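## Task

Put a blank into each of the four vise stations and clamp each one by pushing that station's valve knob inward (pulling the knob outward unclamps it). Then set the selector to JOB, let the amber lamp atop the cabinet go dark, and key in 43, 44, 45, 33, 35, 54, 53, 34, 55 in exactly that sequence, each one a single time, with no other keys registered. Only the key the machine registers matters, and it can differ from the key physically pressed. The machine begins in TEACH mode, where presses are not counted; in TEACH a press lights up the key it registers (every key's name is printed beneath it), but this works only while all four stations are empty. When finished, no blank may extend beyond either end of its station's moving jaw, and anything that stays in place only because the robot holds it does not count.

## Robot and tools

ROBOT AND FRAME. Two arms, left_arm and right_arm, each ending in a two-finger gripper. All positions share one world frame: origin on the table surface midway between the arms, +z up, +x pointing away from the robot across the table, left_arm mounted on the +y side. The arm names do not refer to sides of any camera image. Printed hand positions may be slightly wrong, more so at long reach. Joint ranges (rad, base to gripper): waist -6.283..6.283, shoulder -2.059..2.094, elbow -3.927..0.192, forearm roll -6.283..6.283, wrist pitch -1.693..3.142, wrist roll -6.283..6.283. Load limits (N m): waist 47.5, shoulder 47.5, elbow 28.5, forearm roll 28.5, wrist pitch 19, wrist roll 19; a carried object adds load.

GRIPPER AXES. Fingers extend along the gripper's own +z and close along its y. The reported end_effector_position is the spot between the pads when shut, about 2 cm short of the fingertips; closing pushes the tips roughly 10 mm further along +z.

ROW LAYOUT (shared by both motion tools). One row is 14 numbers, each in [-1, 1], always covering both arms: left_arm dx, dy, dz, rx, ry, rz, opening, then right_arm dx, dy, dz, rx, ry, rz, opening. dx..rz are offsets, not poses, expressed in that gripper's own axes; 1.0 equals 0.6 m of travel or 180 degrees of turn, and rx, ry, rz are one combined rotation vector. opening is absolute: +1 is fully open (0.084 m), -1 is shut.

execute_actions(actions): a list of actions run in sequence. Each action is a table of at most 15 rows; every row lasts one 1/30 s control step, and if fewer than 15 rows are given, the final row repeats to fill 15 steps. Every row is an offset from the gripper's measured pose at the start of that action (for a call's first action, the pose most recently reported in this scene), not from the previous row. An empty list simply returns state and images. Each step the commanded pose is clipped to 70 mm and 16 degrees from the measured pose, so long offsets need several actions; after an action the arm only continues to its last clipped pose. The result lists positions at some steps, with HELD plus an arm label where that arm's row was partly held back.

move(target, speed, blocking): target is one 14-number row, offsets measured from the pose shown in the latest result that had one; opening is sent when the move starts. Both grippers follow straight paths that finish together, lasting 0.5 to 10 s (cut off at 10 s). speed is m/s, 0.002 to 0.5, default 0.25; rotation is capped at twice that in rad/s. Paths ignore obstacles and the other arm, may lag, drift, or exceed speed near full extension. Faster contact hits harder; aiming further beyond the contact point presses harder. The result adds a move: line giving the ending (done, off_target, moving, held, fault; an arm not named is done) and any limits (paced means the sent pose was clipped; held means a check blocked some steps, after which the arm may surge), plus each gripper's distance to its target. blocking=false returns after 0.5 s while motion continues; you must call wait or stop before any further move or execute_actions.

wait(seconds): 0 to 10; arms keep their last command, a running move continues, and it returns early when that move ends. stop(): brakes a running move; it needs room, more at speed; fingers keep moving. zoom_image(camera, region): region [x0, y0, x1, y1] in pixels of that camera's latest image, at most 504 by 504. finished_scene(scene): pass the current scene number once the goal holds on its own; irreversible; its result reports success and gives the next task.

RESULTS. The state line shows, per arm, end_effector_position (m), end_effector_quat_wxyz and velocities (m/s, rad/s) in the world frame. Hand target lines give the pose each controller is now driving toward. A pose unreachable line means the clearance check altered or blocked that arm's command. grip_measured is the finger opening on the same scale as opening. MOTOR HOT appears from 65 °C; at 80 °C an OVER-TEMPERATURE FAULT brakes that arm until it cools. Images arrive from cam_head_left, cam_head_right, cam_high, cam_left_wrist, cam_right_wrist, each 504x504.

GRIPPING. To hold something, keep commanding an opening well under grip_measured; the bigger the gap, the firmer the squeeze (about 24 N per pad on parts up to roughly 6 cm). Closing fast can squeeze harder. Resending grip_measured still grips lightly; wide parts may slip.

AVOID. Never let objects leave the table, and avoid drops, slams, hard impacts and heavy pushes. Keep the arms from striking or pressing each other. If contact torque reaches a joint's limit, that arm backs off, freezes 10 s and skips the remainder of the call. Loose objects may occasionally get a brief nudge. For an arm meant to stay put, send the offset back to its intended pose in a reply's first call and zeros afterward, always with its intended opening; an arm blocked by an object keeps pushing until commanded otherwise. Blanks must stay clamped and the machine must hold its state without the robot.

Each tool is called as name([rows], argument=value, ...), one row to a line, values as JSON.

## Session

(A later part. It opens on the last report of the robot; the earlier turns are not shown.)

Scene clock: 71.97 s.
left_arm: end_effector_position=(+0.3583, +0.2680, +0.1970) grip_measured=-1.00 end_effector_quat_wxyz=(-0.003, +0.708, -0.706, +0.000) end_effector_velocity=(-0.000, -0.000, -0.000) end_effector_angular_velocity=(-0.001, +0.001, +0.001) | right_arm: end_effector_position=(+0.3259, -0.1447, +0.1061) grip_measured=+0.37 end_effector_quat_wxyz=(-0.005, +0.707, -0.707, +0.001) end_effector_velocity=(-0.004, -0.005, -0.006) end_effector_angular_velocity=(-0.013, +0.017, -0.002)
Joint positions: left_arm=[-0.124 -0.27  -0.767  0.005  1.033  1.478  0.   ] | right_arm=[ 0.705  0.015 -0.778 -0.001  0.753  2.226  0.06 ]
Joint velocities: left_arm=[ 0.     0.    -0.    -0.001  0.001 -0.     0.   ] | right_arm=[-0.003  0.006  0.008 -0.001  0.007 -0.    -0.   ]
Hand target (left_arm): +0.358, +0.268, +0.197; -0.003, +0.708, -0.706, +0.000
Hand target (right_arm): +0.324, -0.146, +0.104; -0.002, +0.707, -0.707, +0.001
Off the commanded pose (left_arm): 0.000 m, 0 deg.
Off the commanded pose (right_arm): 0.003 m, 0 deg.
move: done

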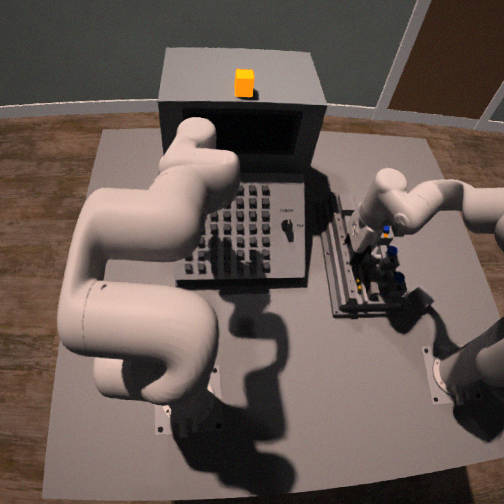

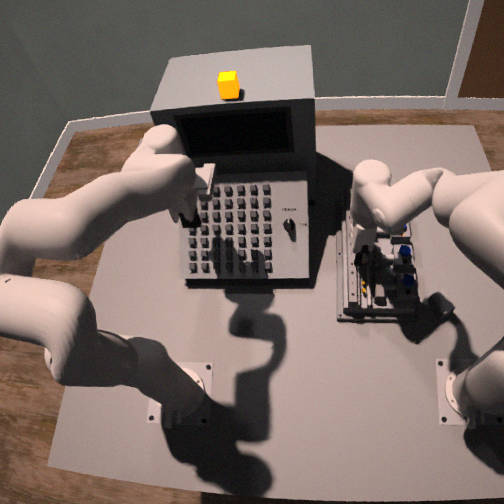

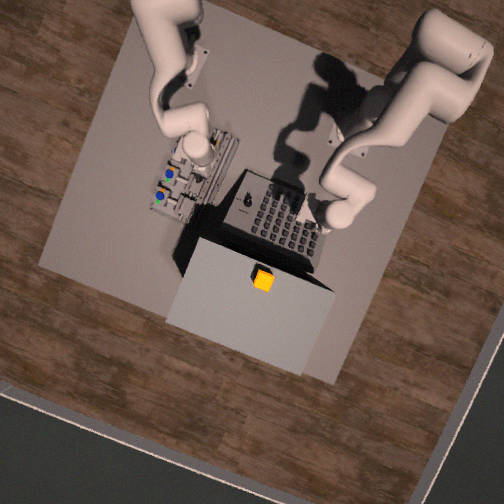

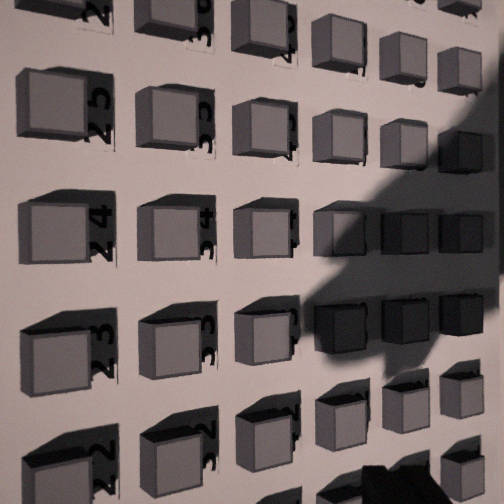

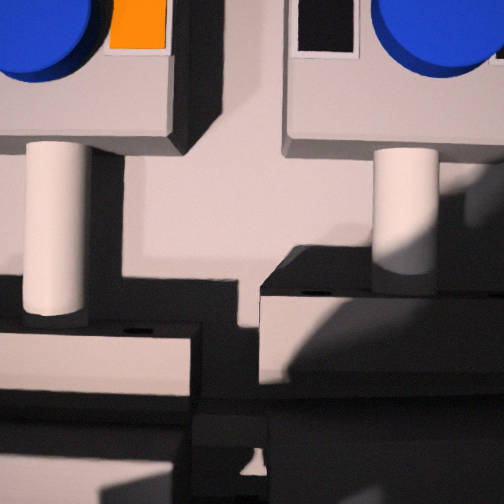

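move(target=[0,0,0,0,0,0,-1,0.001,0.0025,0,-0.002,0.002,0,-0.4])

execute_actions([
  [[0,0,0,0,0,0,-1,0,0,-0.002,0,0,0,0.6]],
])

move(target=[0,0,0,0,0,0,-1,0,-0.028,-0.063,0,0,0,0.6], speed=0.002, blocking=false)

stop()

Scene clock: 73.47 s.
left_arm: end_effector_position=(+0.3583, +0.2680, +0.1970) grip_measured=-1.00 end_effector_quat_wxyz=(-0.003, +0.708, -0.706, +0.000) end_effector_velocity=(-0.000, -0.000, -0.001) end_effector_angular_velocity=(-0.000, +0.001, -0.000) | right_arm: end_effector_position=(+0.3238, -0.1458, +0.1052) grip_measured=+0.37 end_effector_quat_wxyz=(+0.001, +0.707, -0.707, +0.001) end_effector_velocity=(-0.000, +0.000, -0.000) end_effector_angular_velocity=(-0.000, +0.002, -0.002)
Joint positions: left_arm=[-0.124 -0.27  -0.767  0.005  1.033  1.478  0.   ] | right_arm=[ 0.706  0.016 -0.78  -0.003  0.764  2.229  0.06 ]
Joint velocities: left_arm=[-0.     0.001  0.001 -0.001 -0.001  0.     0.   ] | right_arm=[-0.     0.001 -0.001  0.002  0.002  0.    -0.   ]
Hand target (left_arm): +0.358, +0.268, +0.197; -0.003, +0.708, -0.706, +0.000
Hand target (right_arm): +0.324, -0.145, +0.106; -0.001, +0.707, -0.707, +0.001
Off the commanded pose (left_arm): 0.000 m, 0 deg.
Off the commanded pose (right_arm): 0.001 m, 0 deg.
move: done

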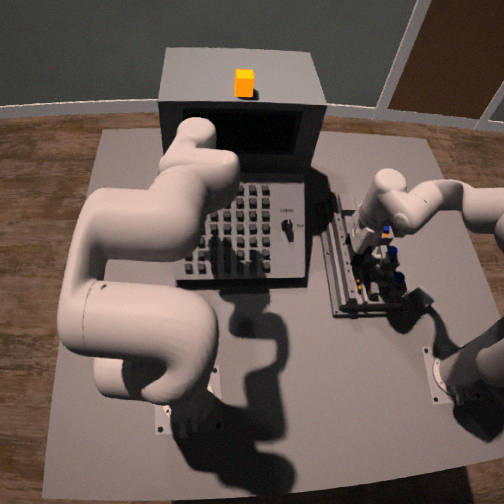

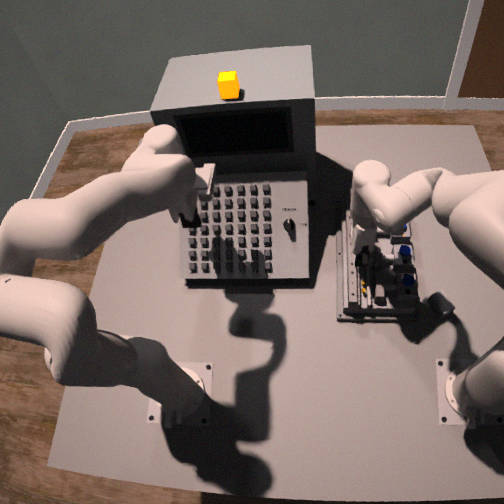

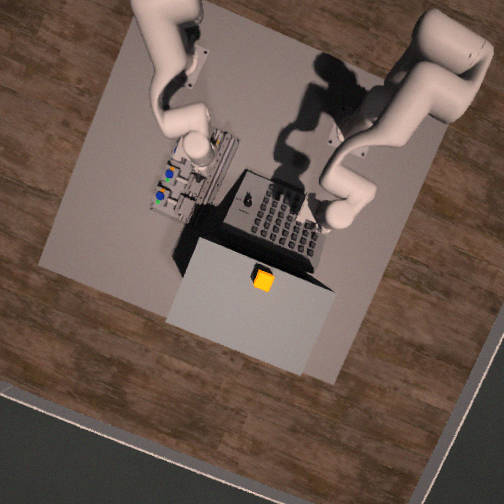

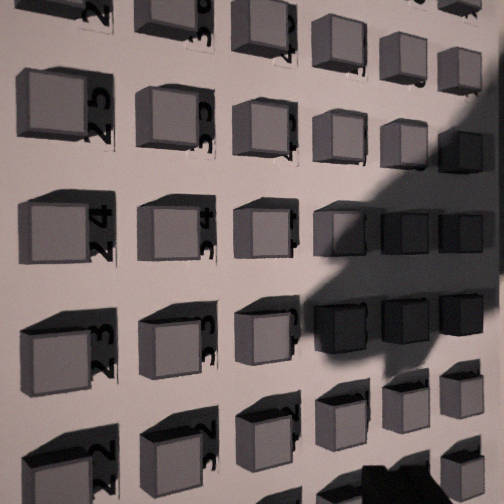

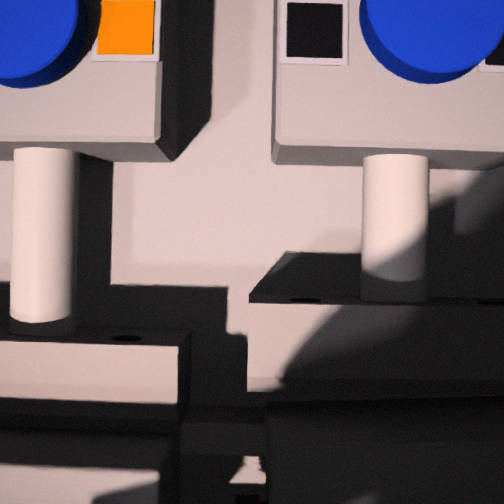

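Scene clock: 73.97 s.
left_arm: end_effector_position=(+0.3583, +0.2680, +0.1970) grip_measured=-1.00 end_effector_quat_wxyz=(-0.003, +0.708, -0.706, +0.000) end_effector_velocity=(+0.000, -0.000, +0.000) end_effector_angular_velocity=(-0.001, -0.000, +0.001) | right_arm: end_effector_position=(+0.3224, -0.1469, +0.1045) grip_measured=+0.59 end_effector_quat_wxyz=(+0.003, +0.707, -0.707, +0.001) end_effector_velocity=(+0.011, +0.009, +0.014) end_effector_angular_velocity=(+0.027, -0.034, -0.001)
Joint positions: left_arm=[-0.124 -0.27  -0.767  0.005  1.033  1.478  0.   ] | right_arm=[ 0.706  0.016 -0.778 -0.003  0.769  2.229  0.069]
Joint velocities: left_arm=[ 0.    -0.    -0.001 -0.001  0.    -0.001  0.   ] | right_arm=[ 0.    -0.013 -0.022  0.001 -0.008 -0.     0.001]
Hand target (left_arm): +0.358, +0.268, +0.197; -0.003, +0.708, -0.706, +0.000
Hand target (right_arm): +0.324, -0.146, +0.106; +0.001, +0.707, -0.707, +0.001
Off the commanded pose (left_arm): 0.000 m, 0 deg.
Off the commanded pose (right_arm): 0.003 m, 0 deg.
Step readings (end_effector_position):
0: left_arm (+0.3583, +0.2680, +0.1970) | right_arm (+0.3238, -0.1458, +0.1052)
1: left_arm (+0.3583, +0.2680, +0.1970) | right_arm (+0.3238, -0.1458, +0.1052)
2: left_arm (+0.3583, +0.2680, +0.1970) | right_arm (+0.3236, -0.1459, +0.1053)
4: left_arm (+0.3583, +0.2680, +0.1970) | right_arm (+0.3233, -0.1461, +0.1053)
8: left_arm (+0.3583, +0.2680, +0.1970) | right_arm (+0.3207, -0.1478, +0.1029)
15: end_effector_position above

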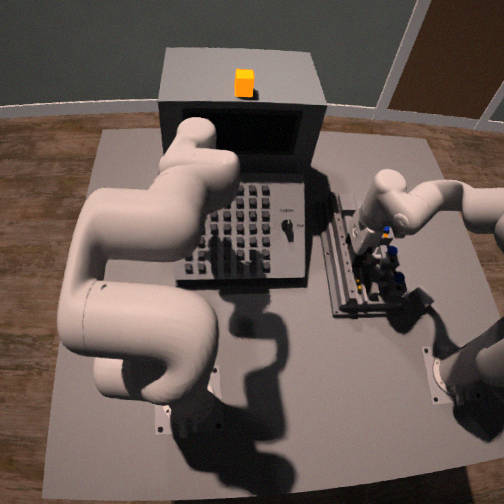

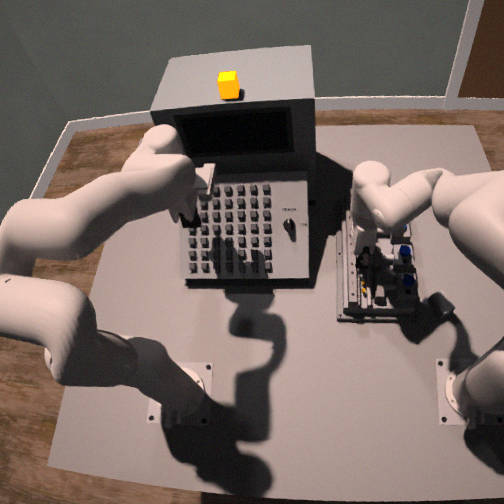

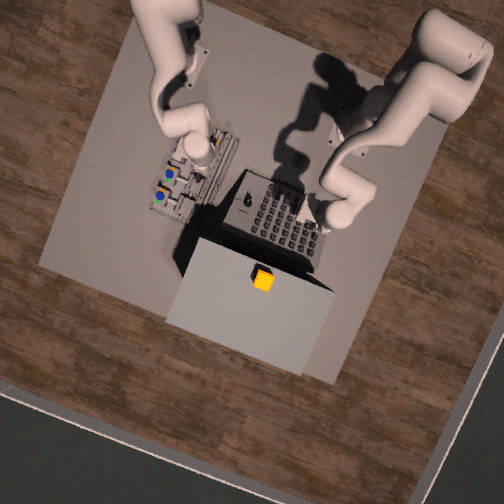

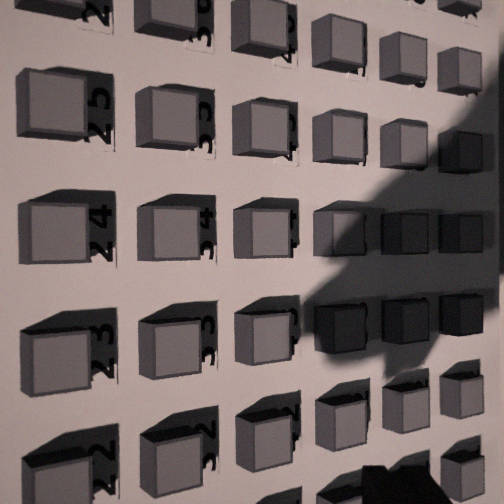

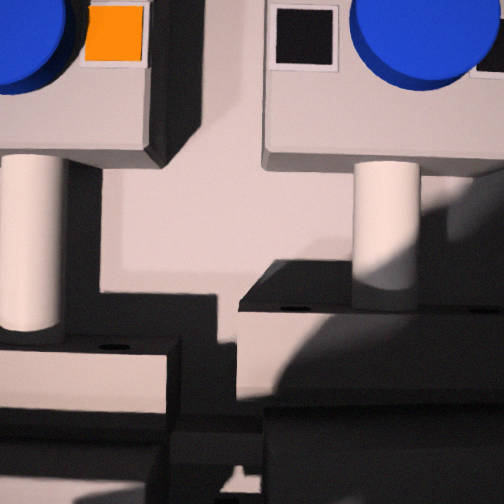

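Scene clock: 74.47 s.
left_arm: end_effector_position=(+0.3583, +0.2680, +0.1970) grip_measured=-1.00 end_effector_quat_wxyz=(-0.003, +0.708, -0.706, +0.000) end_effector_velocity=(+0.000, +0.000, +0.000) end_effector_angular_velocity=(+0.001, -0.001, -0.001) | right_arm: end_effector_position=(+0.3226, -0.1469, +0.1051) grip_measured=+0.59 end_effector_quat_wxyz=(+0.003, +0.707, -0.707, +0.001) end_effector_velocity=(+0.001, +0.000, +0.002) end_effector_angular_velocity=(+0.000, -0.002, +0.000)
Joint positions: left_arm=[-0.124 -0.27  -0.767  0.005  1.033  1.478  0.   ] | right_arm=[ 0.706  0.015 -0.78  -0.003  0.771  2.229  0.069]
Joint velocities: left_arm=[ 0.    -0.    -0.     0.001 -0.001  0.001  0.   ] | right_arm=[-0.001 -0.003 -0.004 -0.001  0.006 -0.001  0.   ]
Hand target (left_arm): +0.358, +0.268, +0.197; -0.003, +0.708, -0.706, +0.000
Hand target (right_arm): +0.323, -0.147, +0.105; +0.003, +0.707, -0.707, +0.001
Off the commanded pose (left_arm): 0.000 m, 0 deg.
Off the commanded pose (right_arm): 0.041 m, 0 deg.
move: running

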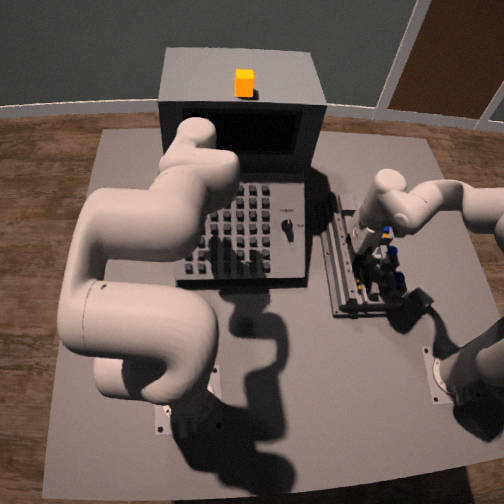

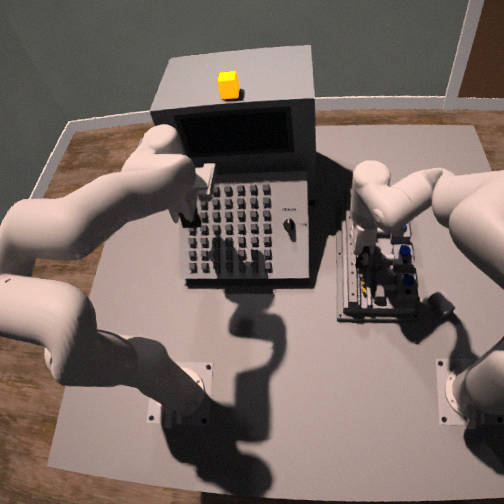

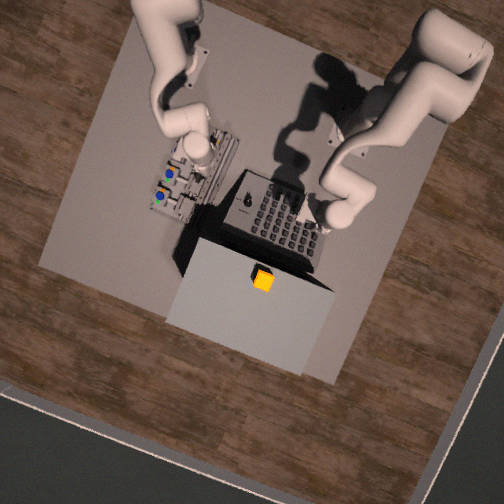

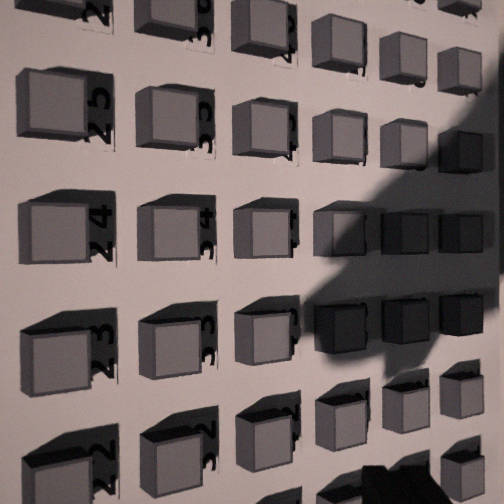

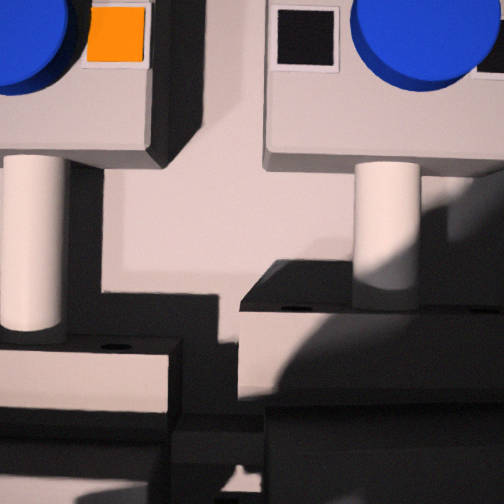

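Scene clock: 74.70 s.
left_arm: end_effector_position=(+0.3583, +0.2680, +0.1970) grip_measured=-1.00 end_effector_quat_wxyz=(-0.003, +0.708, -0.706, +0.000) end_effector_velocity=(+0.000, +0.000, +0.000) end_effector_angular_velocity=(+0.001, -0.001, +0.000) | right_arm: end_effector_position=(+0.3228, -0.1469, +0.1054) grip_measured=+0.59 end_effector_quat_wxyz=(+0.003, +0.707, -0.707, +0.001) end_effector_velocity=(+0.000, +0.000, +0.001) end_effector_angular_velocity=(+0.001, -0.002, +0.001)
Joint positions: left_arm=[-0.124 -0.27  -0.767  0.005  1.033  1.478  0.   ] | right_arm=[ 0.705  0.015 -0.78  -0.003  0.772  2.229  0.069]
Joint velocities: left_arm=[ 0.    -0.    -0.001  0.001  0.    -0.     0.   ] | right_arm=[ 0.    -0.002 -0.001 -0.001  0.001 -0.     0.   ]
Hand target (left_arm): +0.358, +0.268, +0.197; -0.003, +0.708, -0.706, +0.000
Hand target (right_arm): +0.323, -0.147, +0.105; +0.003, +0.707, -0.707, +0.001
Off the commanded pose (left_arm): 0.000 m, 0 deg.
Off the commanded pose (right_arm): 0.040 m, 0 deg.
earlier move: stopped

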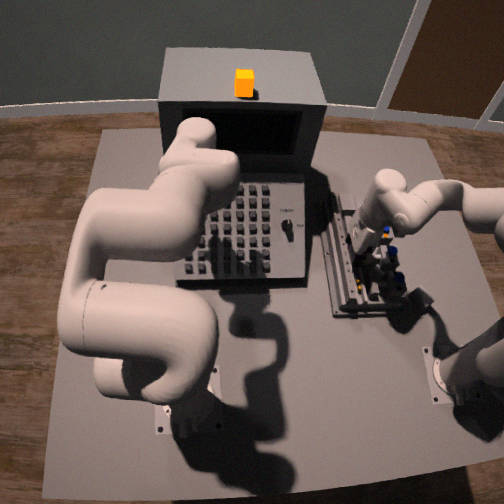

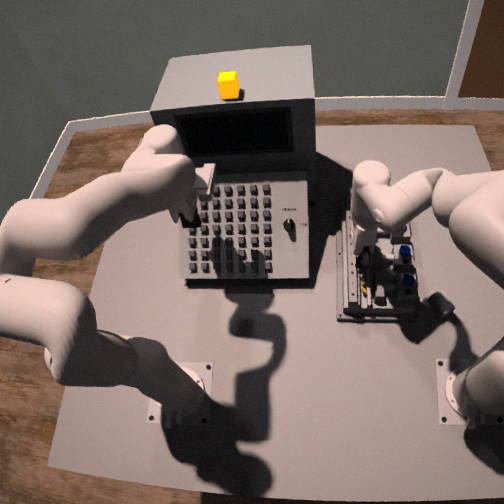

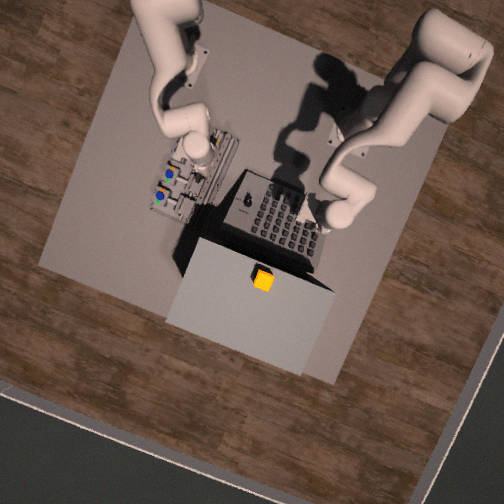

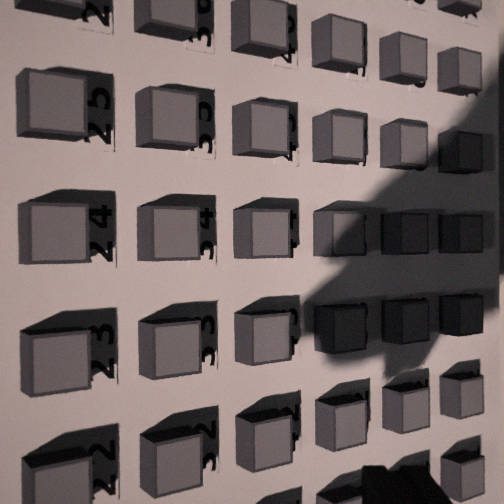

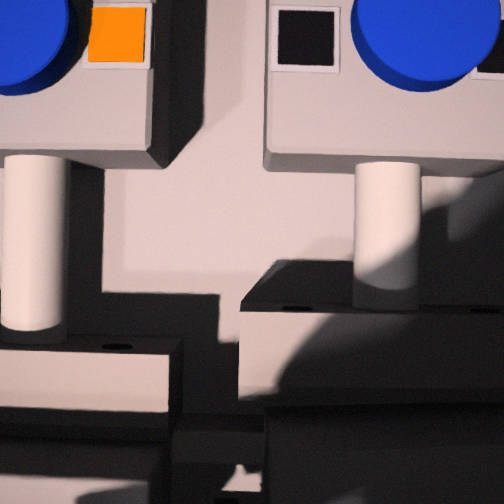

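execute_actions(actions=[])

move(target=[0,0,0,0,0,0,-1,0,0,-0.063,0,0,0,0.6], speed=0.12)

move(target=[0,0,0,0,0,0,-1,0.172,0,0,0,0,0,-1], speed=0.3)

Scene clock: 78.57 s.
left_arm: end_effector_position=(+0.3583, +0.2680, +0.1970) grip_measured=-1.00 end_effector_quat_wxyz=(-0.003, +0.708, -0.706, +0.000) end_effector_velocity=(-0.000, +0.000, +0.000) end_effector_angular_velocity=(+0.000, -0.000, +0.000) | right_arm: end_effector_position=(+0.3228, -0.1469, +0.1054) grip_measured=+0.59 end_effector_quat_wxyz=(+0.003, +0.707, -0.707, +0.001) end_effector_velocity=(-0.000, -0.001, -0.000) end_effector_angular_velocity=(-0.001, -0.000, +0.000)
Joint positions: left_arm=[-0.124 -0.27  -0.767  0.005  1.033  1.478  0.   ] | right_arm=[ 0.705  0.015 -0.78  -0.003  0.772  2.229  0.069]
Joint velocities: left_arm=[ 0.    -0.001  0.     0.    -0.     0.     0.   ] | right_arm=[-0.    -0.001  0.002 -0.001 -0.    -0.    -0.   ]
Hand target (left_arm): +0.358, +0.268, +0.197; -0.003, +0.708, -0.706, +0.000
Hand target (right_arm): +0.323, -0.147, +0.105; +0.003, +0.707, -0.707, +0.001
Off the commanded pose (left_arm): 0.000 m, 0 deg.
Off the commanded pose (right_arm): 0.040 m, 0 deg.

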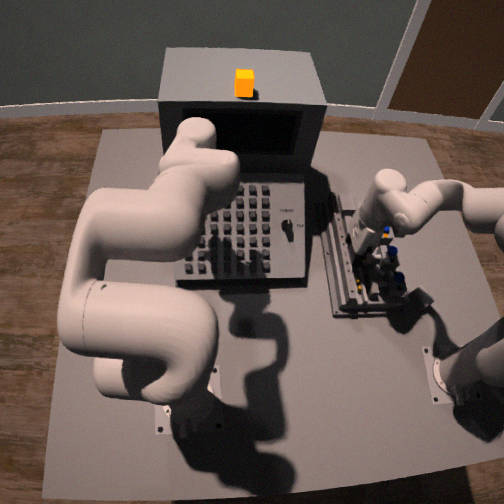

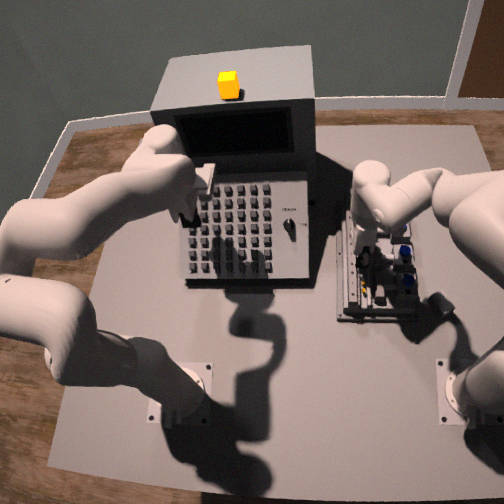

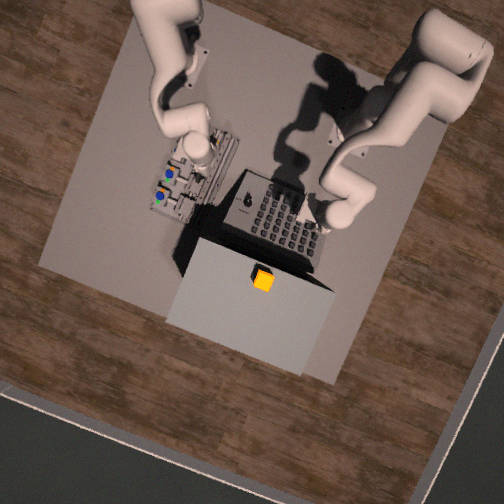

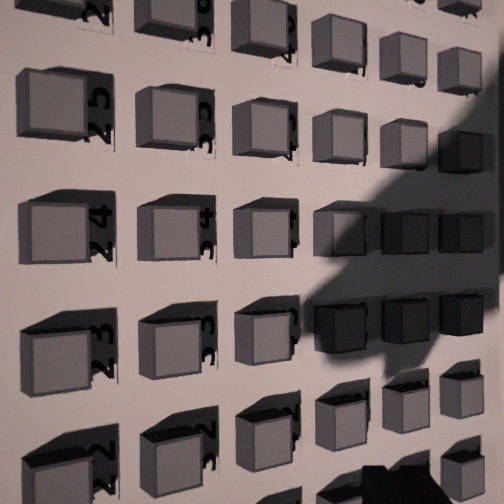

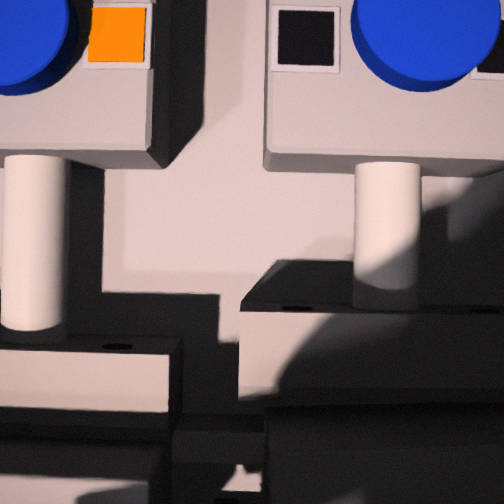

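Scene clock: 79.40 s.
left_arm: end_effector_position=(+0.3583, +0.2680, +0.1970) grip_measured=-1.00 end_effector_quat_wxyz=(-0.003, +0.708, -0.706, +0.000) end_effector_velocity=(+0.000, +0.000, +0.000) end_effector_angular_velocity=(+0.001, -0.000, -0.001) | right_arm: end_effector_position=(+0.3229, -0.1468, +0.1427) grip_measured=+0.59 end_effector_quat_wxyz=(+0.004, +0.707, -0.707, +0.001) end_effector_velocity=(-0.000, +0.000, +0.003) end_effector_angular_velocity=(+0.000, +0.001, -0.000)
Joint positions: left_arm=[-0.124 -0.27  -0.767  0.005  1.033  1.478  0.   ] | right_arm=[ 0.706 -0.053 -0.824 -0.003  0.885  2.228  0.069]
Joint velocities: left_arm=[-0.    -0.    -0.001  0.001  0.001 -0.     0.   ] | right_arm=[ 0.    -0.004 -0.003  0.001  0.008  0.    -0.   ]
Hand target (left_arm): +0.358, +0.268, +0.197; -0.003, +0.708, -0.706, +0.000
Hand target (right_arm): +0.323, -0.147, +0.143; +0.003, +0.707, -0.707, +0.001
Off the commanded pose (left_arm): 0.000 m, 0 deg.
Off the commanded pose (right_arm): 0.001 m, 0 deg.
move: done

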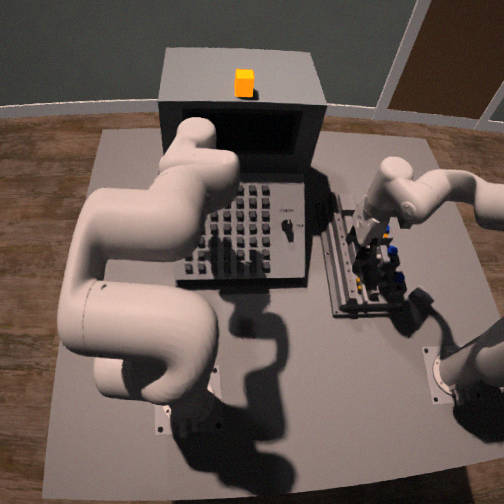

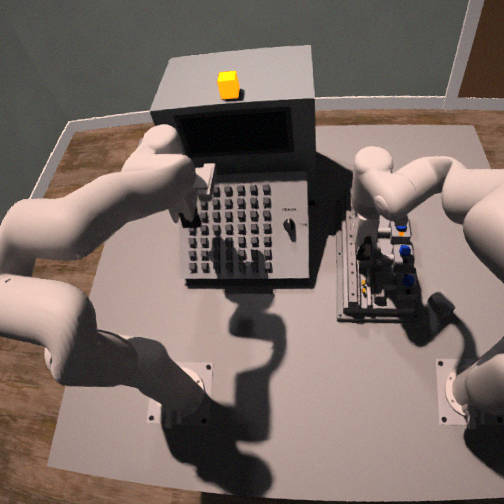

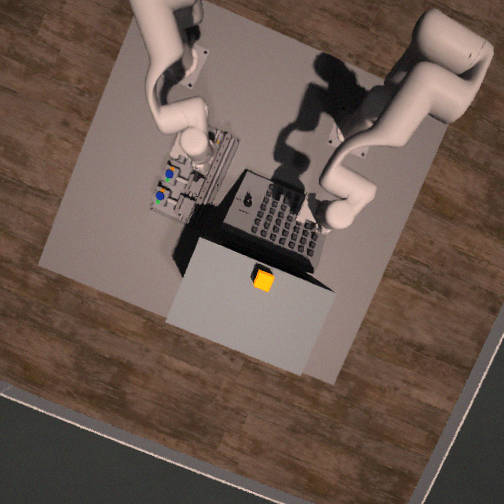

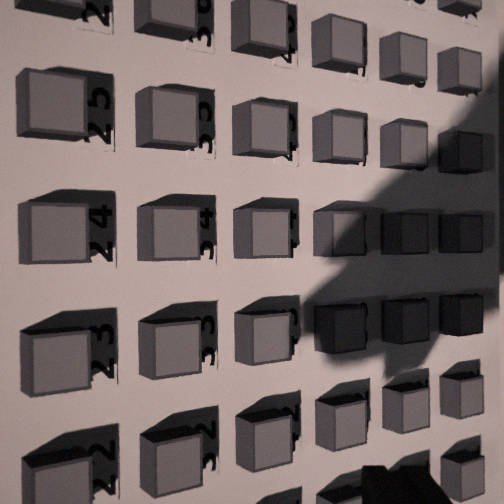

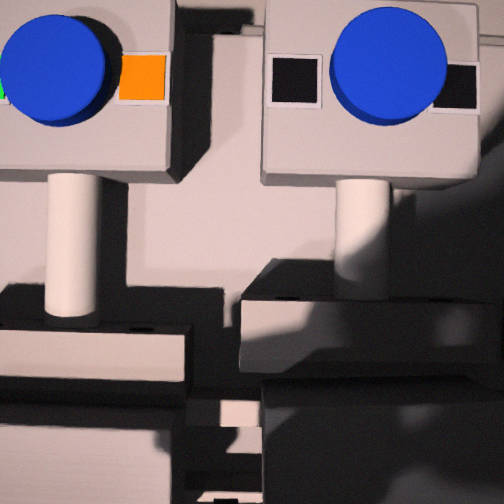

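Scene clock: 80.37 s.
left_arm: end_effector_position=(+0.3583, +0.2680, +0.1970) grip_measured=-1.00 end_effector_quat_wxyz=(-0.003, +0.708, -0.706, +0.000) end_effector_velocity=(-0.000, -0.000, -0.000) end_effector_angular_velocity=(+0.000, +0.002, -0.001) | right_arm: end_effector_position=(+0.3230, -0.2498, +0.1433) grip_measured=-1.00 end_effector_quat_wxyz=(+0.004, +0.707, -0.707, +0.001) end_effector_velocity=(-0.001, -0.002, -0.000) end_effector_angular_velocity=(+0.002, +0.002, -0.001)
Joint positions: left_arm=[-0.124 -0.27  -0.767  0.005  1.033  1.478  0.   ] | right_arm=[ 0.485 -0.237 -0.636 -0.006  0.88   2.01   0.   ]
Joint velocities: left_arm=[-0.     0.     0.001 -0.     0.001  0.001  0.   ] | right_arm=[-0.006 -0.004  0.004  0.003  0.001 -0.007  0.   ]
Hand target (left_arm): +0.358, +0.268, +0.197; -0.003, +0.708, -0.706, +0.000
Hand target (right_arm): +0.323, -0.250, +0.143; +0.004, +0.707, -0.707, +0.001
Off the commanded pose (left_arm): 0.000 m, 0 deg.
Off the commanded pose (right_arm): 0.000 m, 0 deg.
move: done

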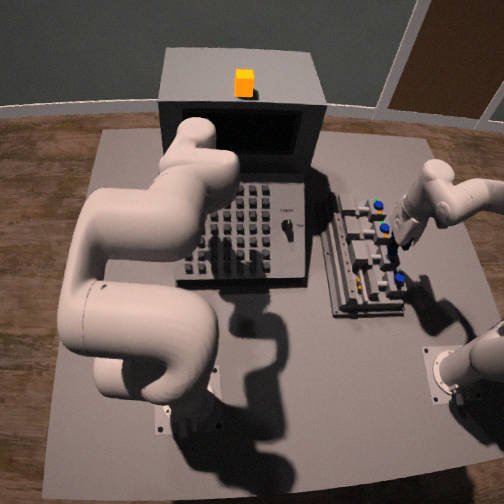

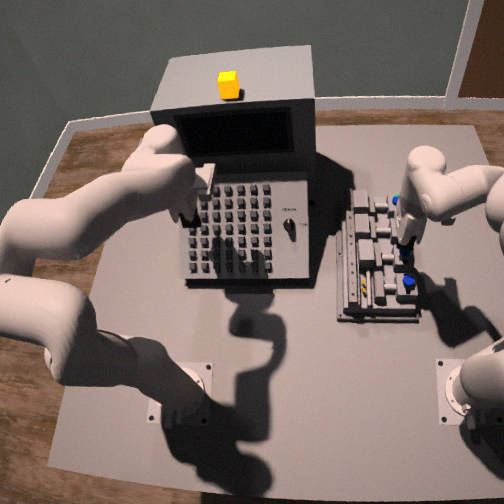

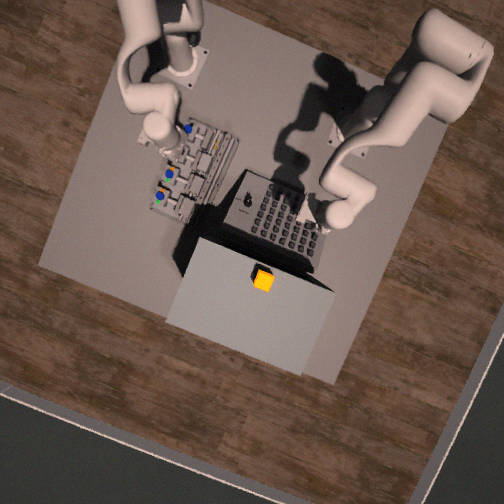

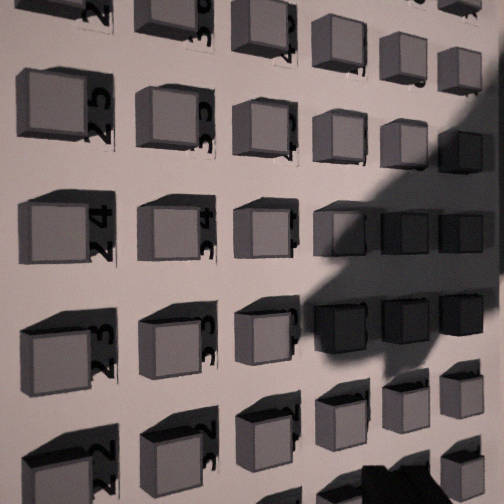

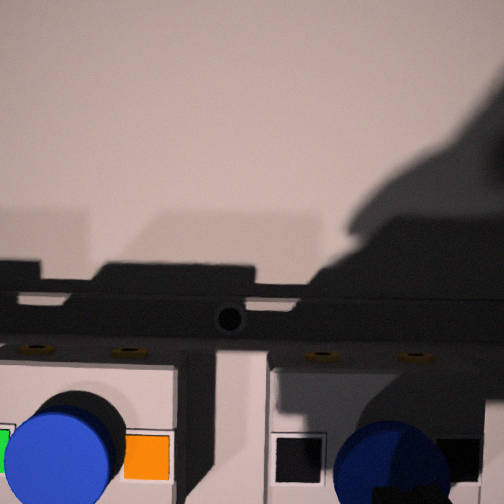

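move(target=[0,0,0,0,0,0,-1,0,0,0.045,0,0,0,-1], speed=0.06)

move(target=[0,0,0,0,0,0,-1,0,0,-0.05,0,0,0,-1], speed=0.15)

move(target=[0,0,0,0,0,0,-1,0.177,0.158,0.012,0,0,-0.16,0.8], speed=0.4)

Scene clock: 82.07 s.
left_arm: end_effector_position=(+0.3583, +0.2680, +0.1970) grip_measured=-1.00 end_effector_quat_wxyz=(-0.003, +0.708, -0.706, +0.000) end_effector_velocity=(-0.000, +0.000, +0.000) end_effector_angular_velocity=(+0.000, -0.001, -0.000) | right_arm: end_effector_position=(+0.3236, -0.2496, +0.1186) grip_measured=-1.00 end_effector_quat_wxyz=(+0.003, +0.707, -0.707, +0.002) end_effector_velocity=(-0.000, -0.000, -0.002) end_effector_angular_velocity=(+0.000, +0.000, -0.001)
Joint positions: left_arm=[-0.124 -0.27  -0.767  0.005  1.033  1.478  0.   ] | right_arm=[ 0.485 -0.188 -0.602 -0.006  0.793  2.01   0.   ]
Joint velocities: left_arm=[-0.    -0.     0.001  0.    -0.001  0.     0.   ] | right_arm=[-0.     0.004  0.003  0.001 -0.007  0.     0.   ]
Hand target (left_arm): +0.358, +0.268, +0.197; -0.003, +0.708, -0.706, +0.000
Hand target (right_arm): +0.323, -0.250, +0.116; +0.004, +0.707, -0.707, +0.001
Off the commanded pose (left_arm): 0.000 m, 0 deg.
Off the commanded pose (right_arm): 0.002 m, 0 deg.
move: done

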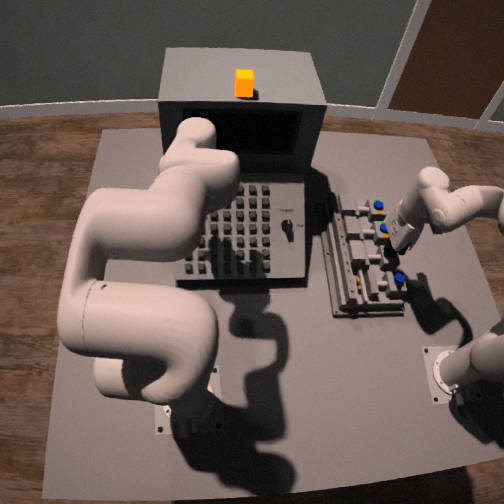

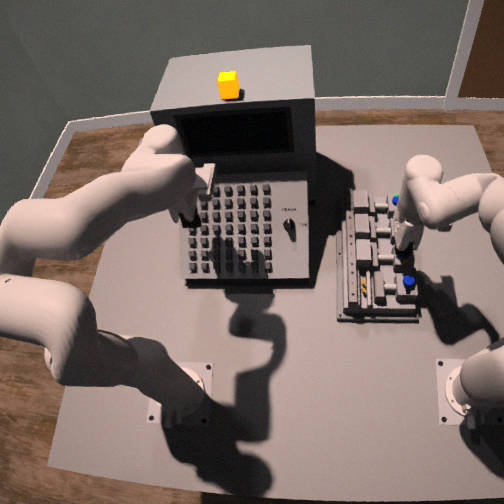

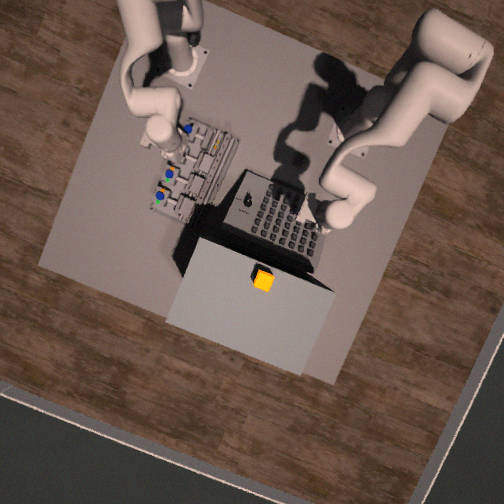

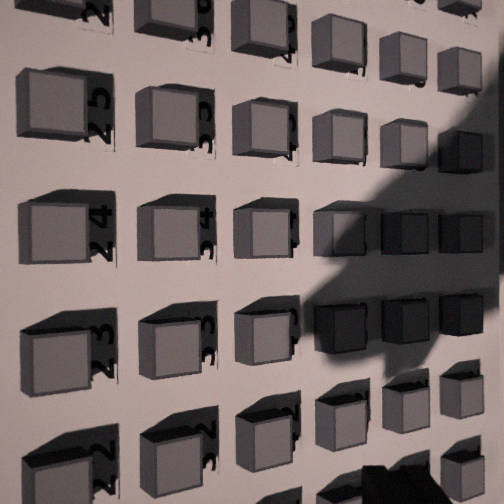

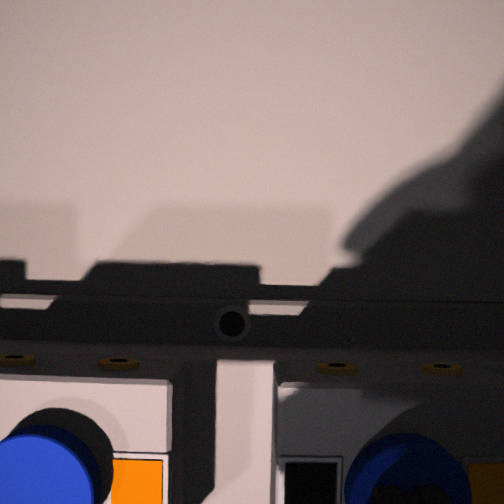

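Scene clock: 82.90 s.
left_arm: end_effector_position=(+0.3583, +0.2680, +0.1970) grip_measured=-1.00 end_effector_quat_wxyz=(-0.003, +0.708, -0.706, +0.000) end_effector_velocity=(+0.000, +0.000, -0.000) end_effector_angular_velocity=(-0.001, +0.000, +0.000) | right_arm: end_effector_position=(+0.3236, -0.2496, +0.1482) grip_measured=-1.00 end_effector_quat_wxyz=(+0.003, +0.707, -0.707, +0.001) end_effector_velocity=(+0.001, +0.000, +0.003) end_effector_angular_velocity=(+0.000, -0.003, +0.001)
Joint positions: left_arm=[-0.124 -0.27  -0.767  0.005  1.033  1.478  0.   ] | right_arm=[ 0.485 -0.245 -0.643 -0.006  0.892  2.01   0.   ]
Joint velocities: left_arm=[ 0.     0.001 -0.    -0.001 -0.     0.001  0.   ] | right_arm=[ 0.    -0.004 -0.005 -0.001  0.006  0.     0.   ]
Hand target (left_arm): +0.358, +0.268, +0.197; -0.003, +0.708, -0.706, +0.000
Hand target (right_arm): +0.324, -0.249, +0.149; +0.003, +0.707, -0.707, +0.002
Off the commanded pose (left_arm): 0.000 m, 0 deg.
Off the commanded pose (right_arm): 0.000 m, 0 deg.
move: done

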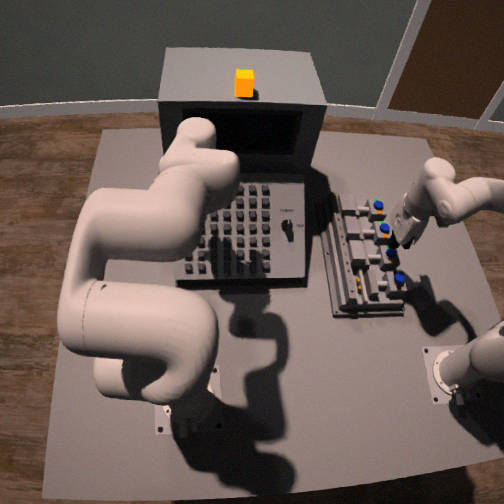

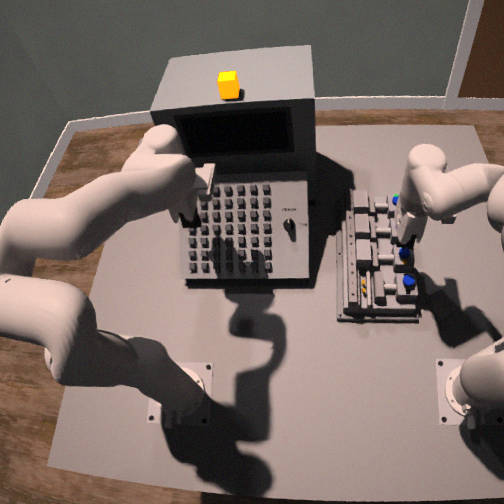

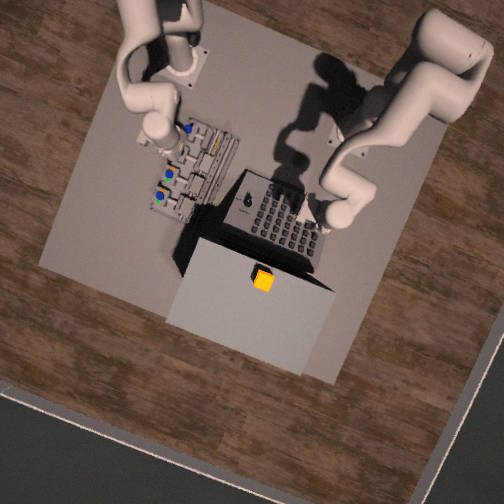

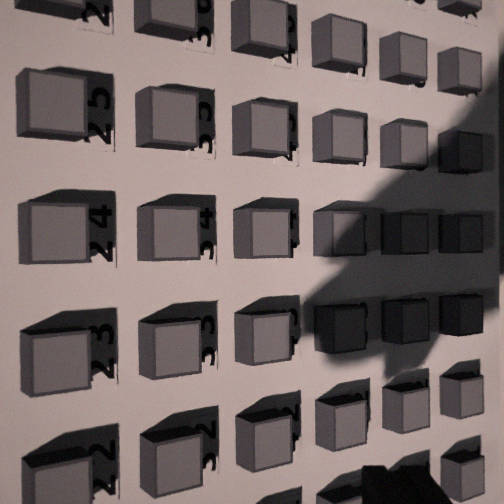

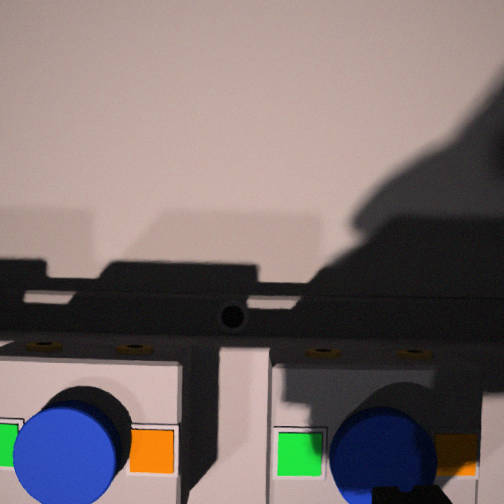

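Scene clock: 84.23 s.
left_arm: end_effector_position=(+0.3583, +0.2680, +0.1970) grip_measured=-1.00 end_effector_quat_wxyz=(-0.003, +0.708, -0.706, +0.000) end_effector_velocity=(-0.001, -0.000, -0.000) end_effector_angular_velocity=(-0.001, +0.002, -0.000) | right_arm: end_effector_position=(+0.2290, -0.3560, +0.1420) grip_measured=+0.80 end_effector_quat_wxyz=(+0.004, +0.861, -0.509, +0.001) end_effector_velocity=(-0.001, -0.001, +0.001) end_effector_angular_velocity=(+0.005, -0.002, +0.002)
Joint positions: left_arm=[-0.124 -0.27  -0.767  0.005  1.033  1.478  0.   ] | right_arm=[ 0.258 -0.764 -0.249 -0.008  1.017  1.281  0.077]
Joint velocities: left_arm=[-0.    -0.001  0.001 -0.001  0.001  0.     0.   ] | right_arm=[-0.007 -0.011  0.003  0.006  0.005 -0.012  0.   ]
Hand target (left_arm): +0.358, +0.268, +0.197; -0.003, +0.708, -0.706, +0.000
Hand target (right_arm): +0.229, -0.356, +0.142; +0.004, +0.861, -0.509, +0.001
Off the commanded pose (left_arm): 0.000 m, 0 deg.
Off the commanded pose (right_arm): 0.000 m, 0 deg.
move: done

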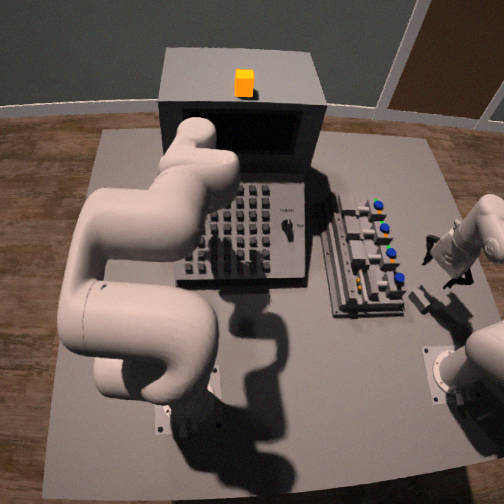

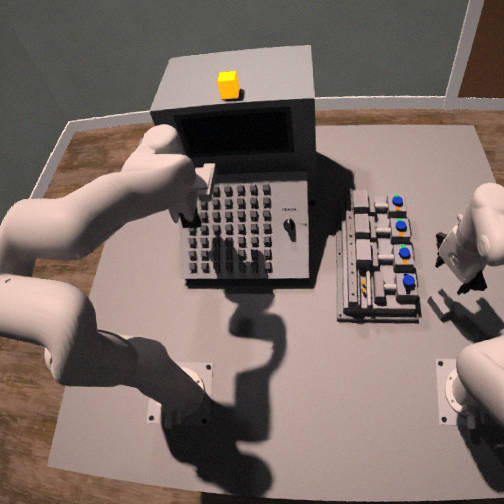

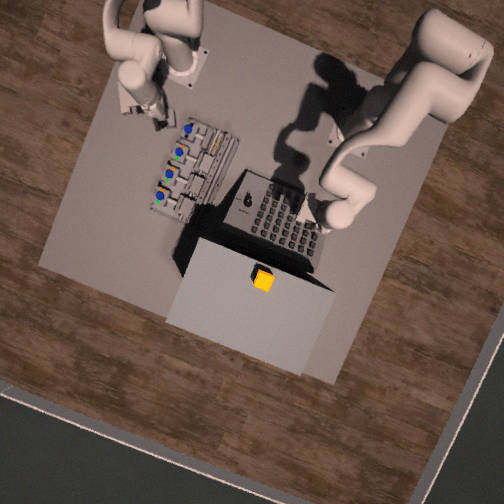

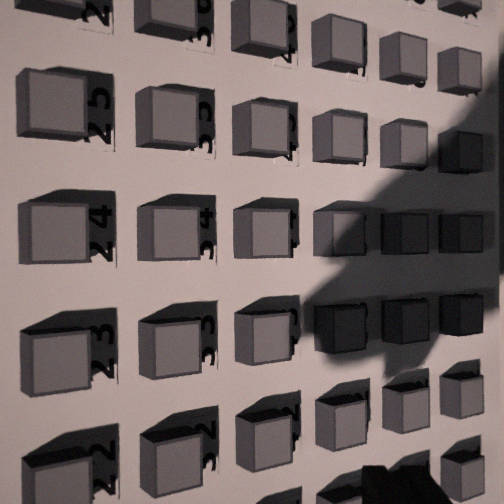

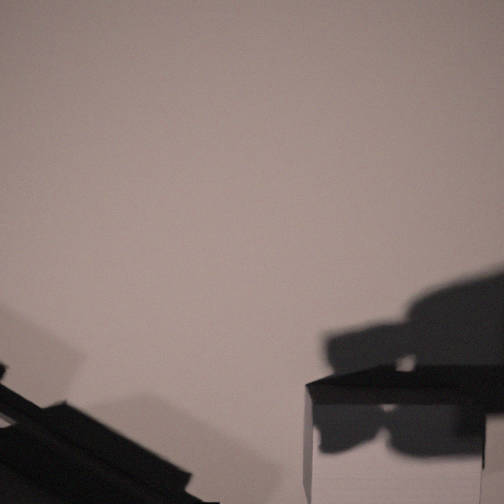

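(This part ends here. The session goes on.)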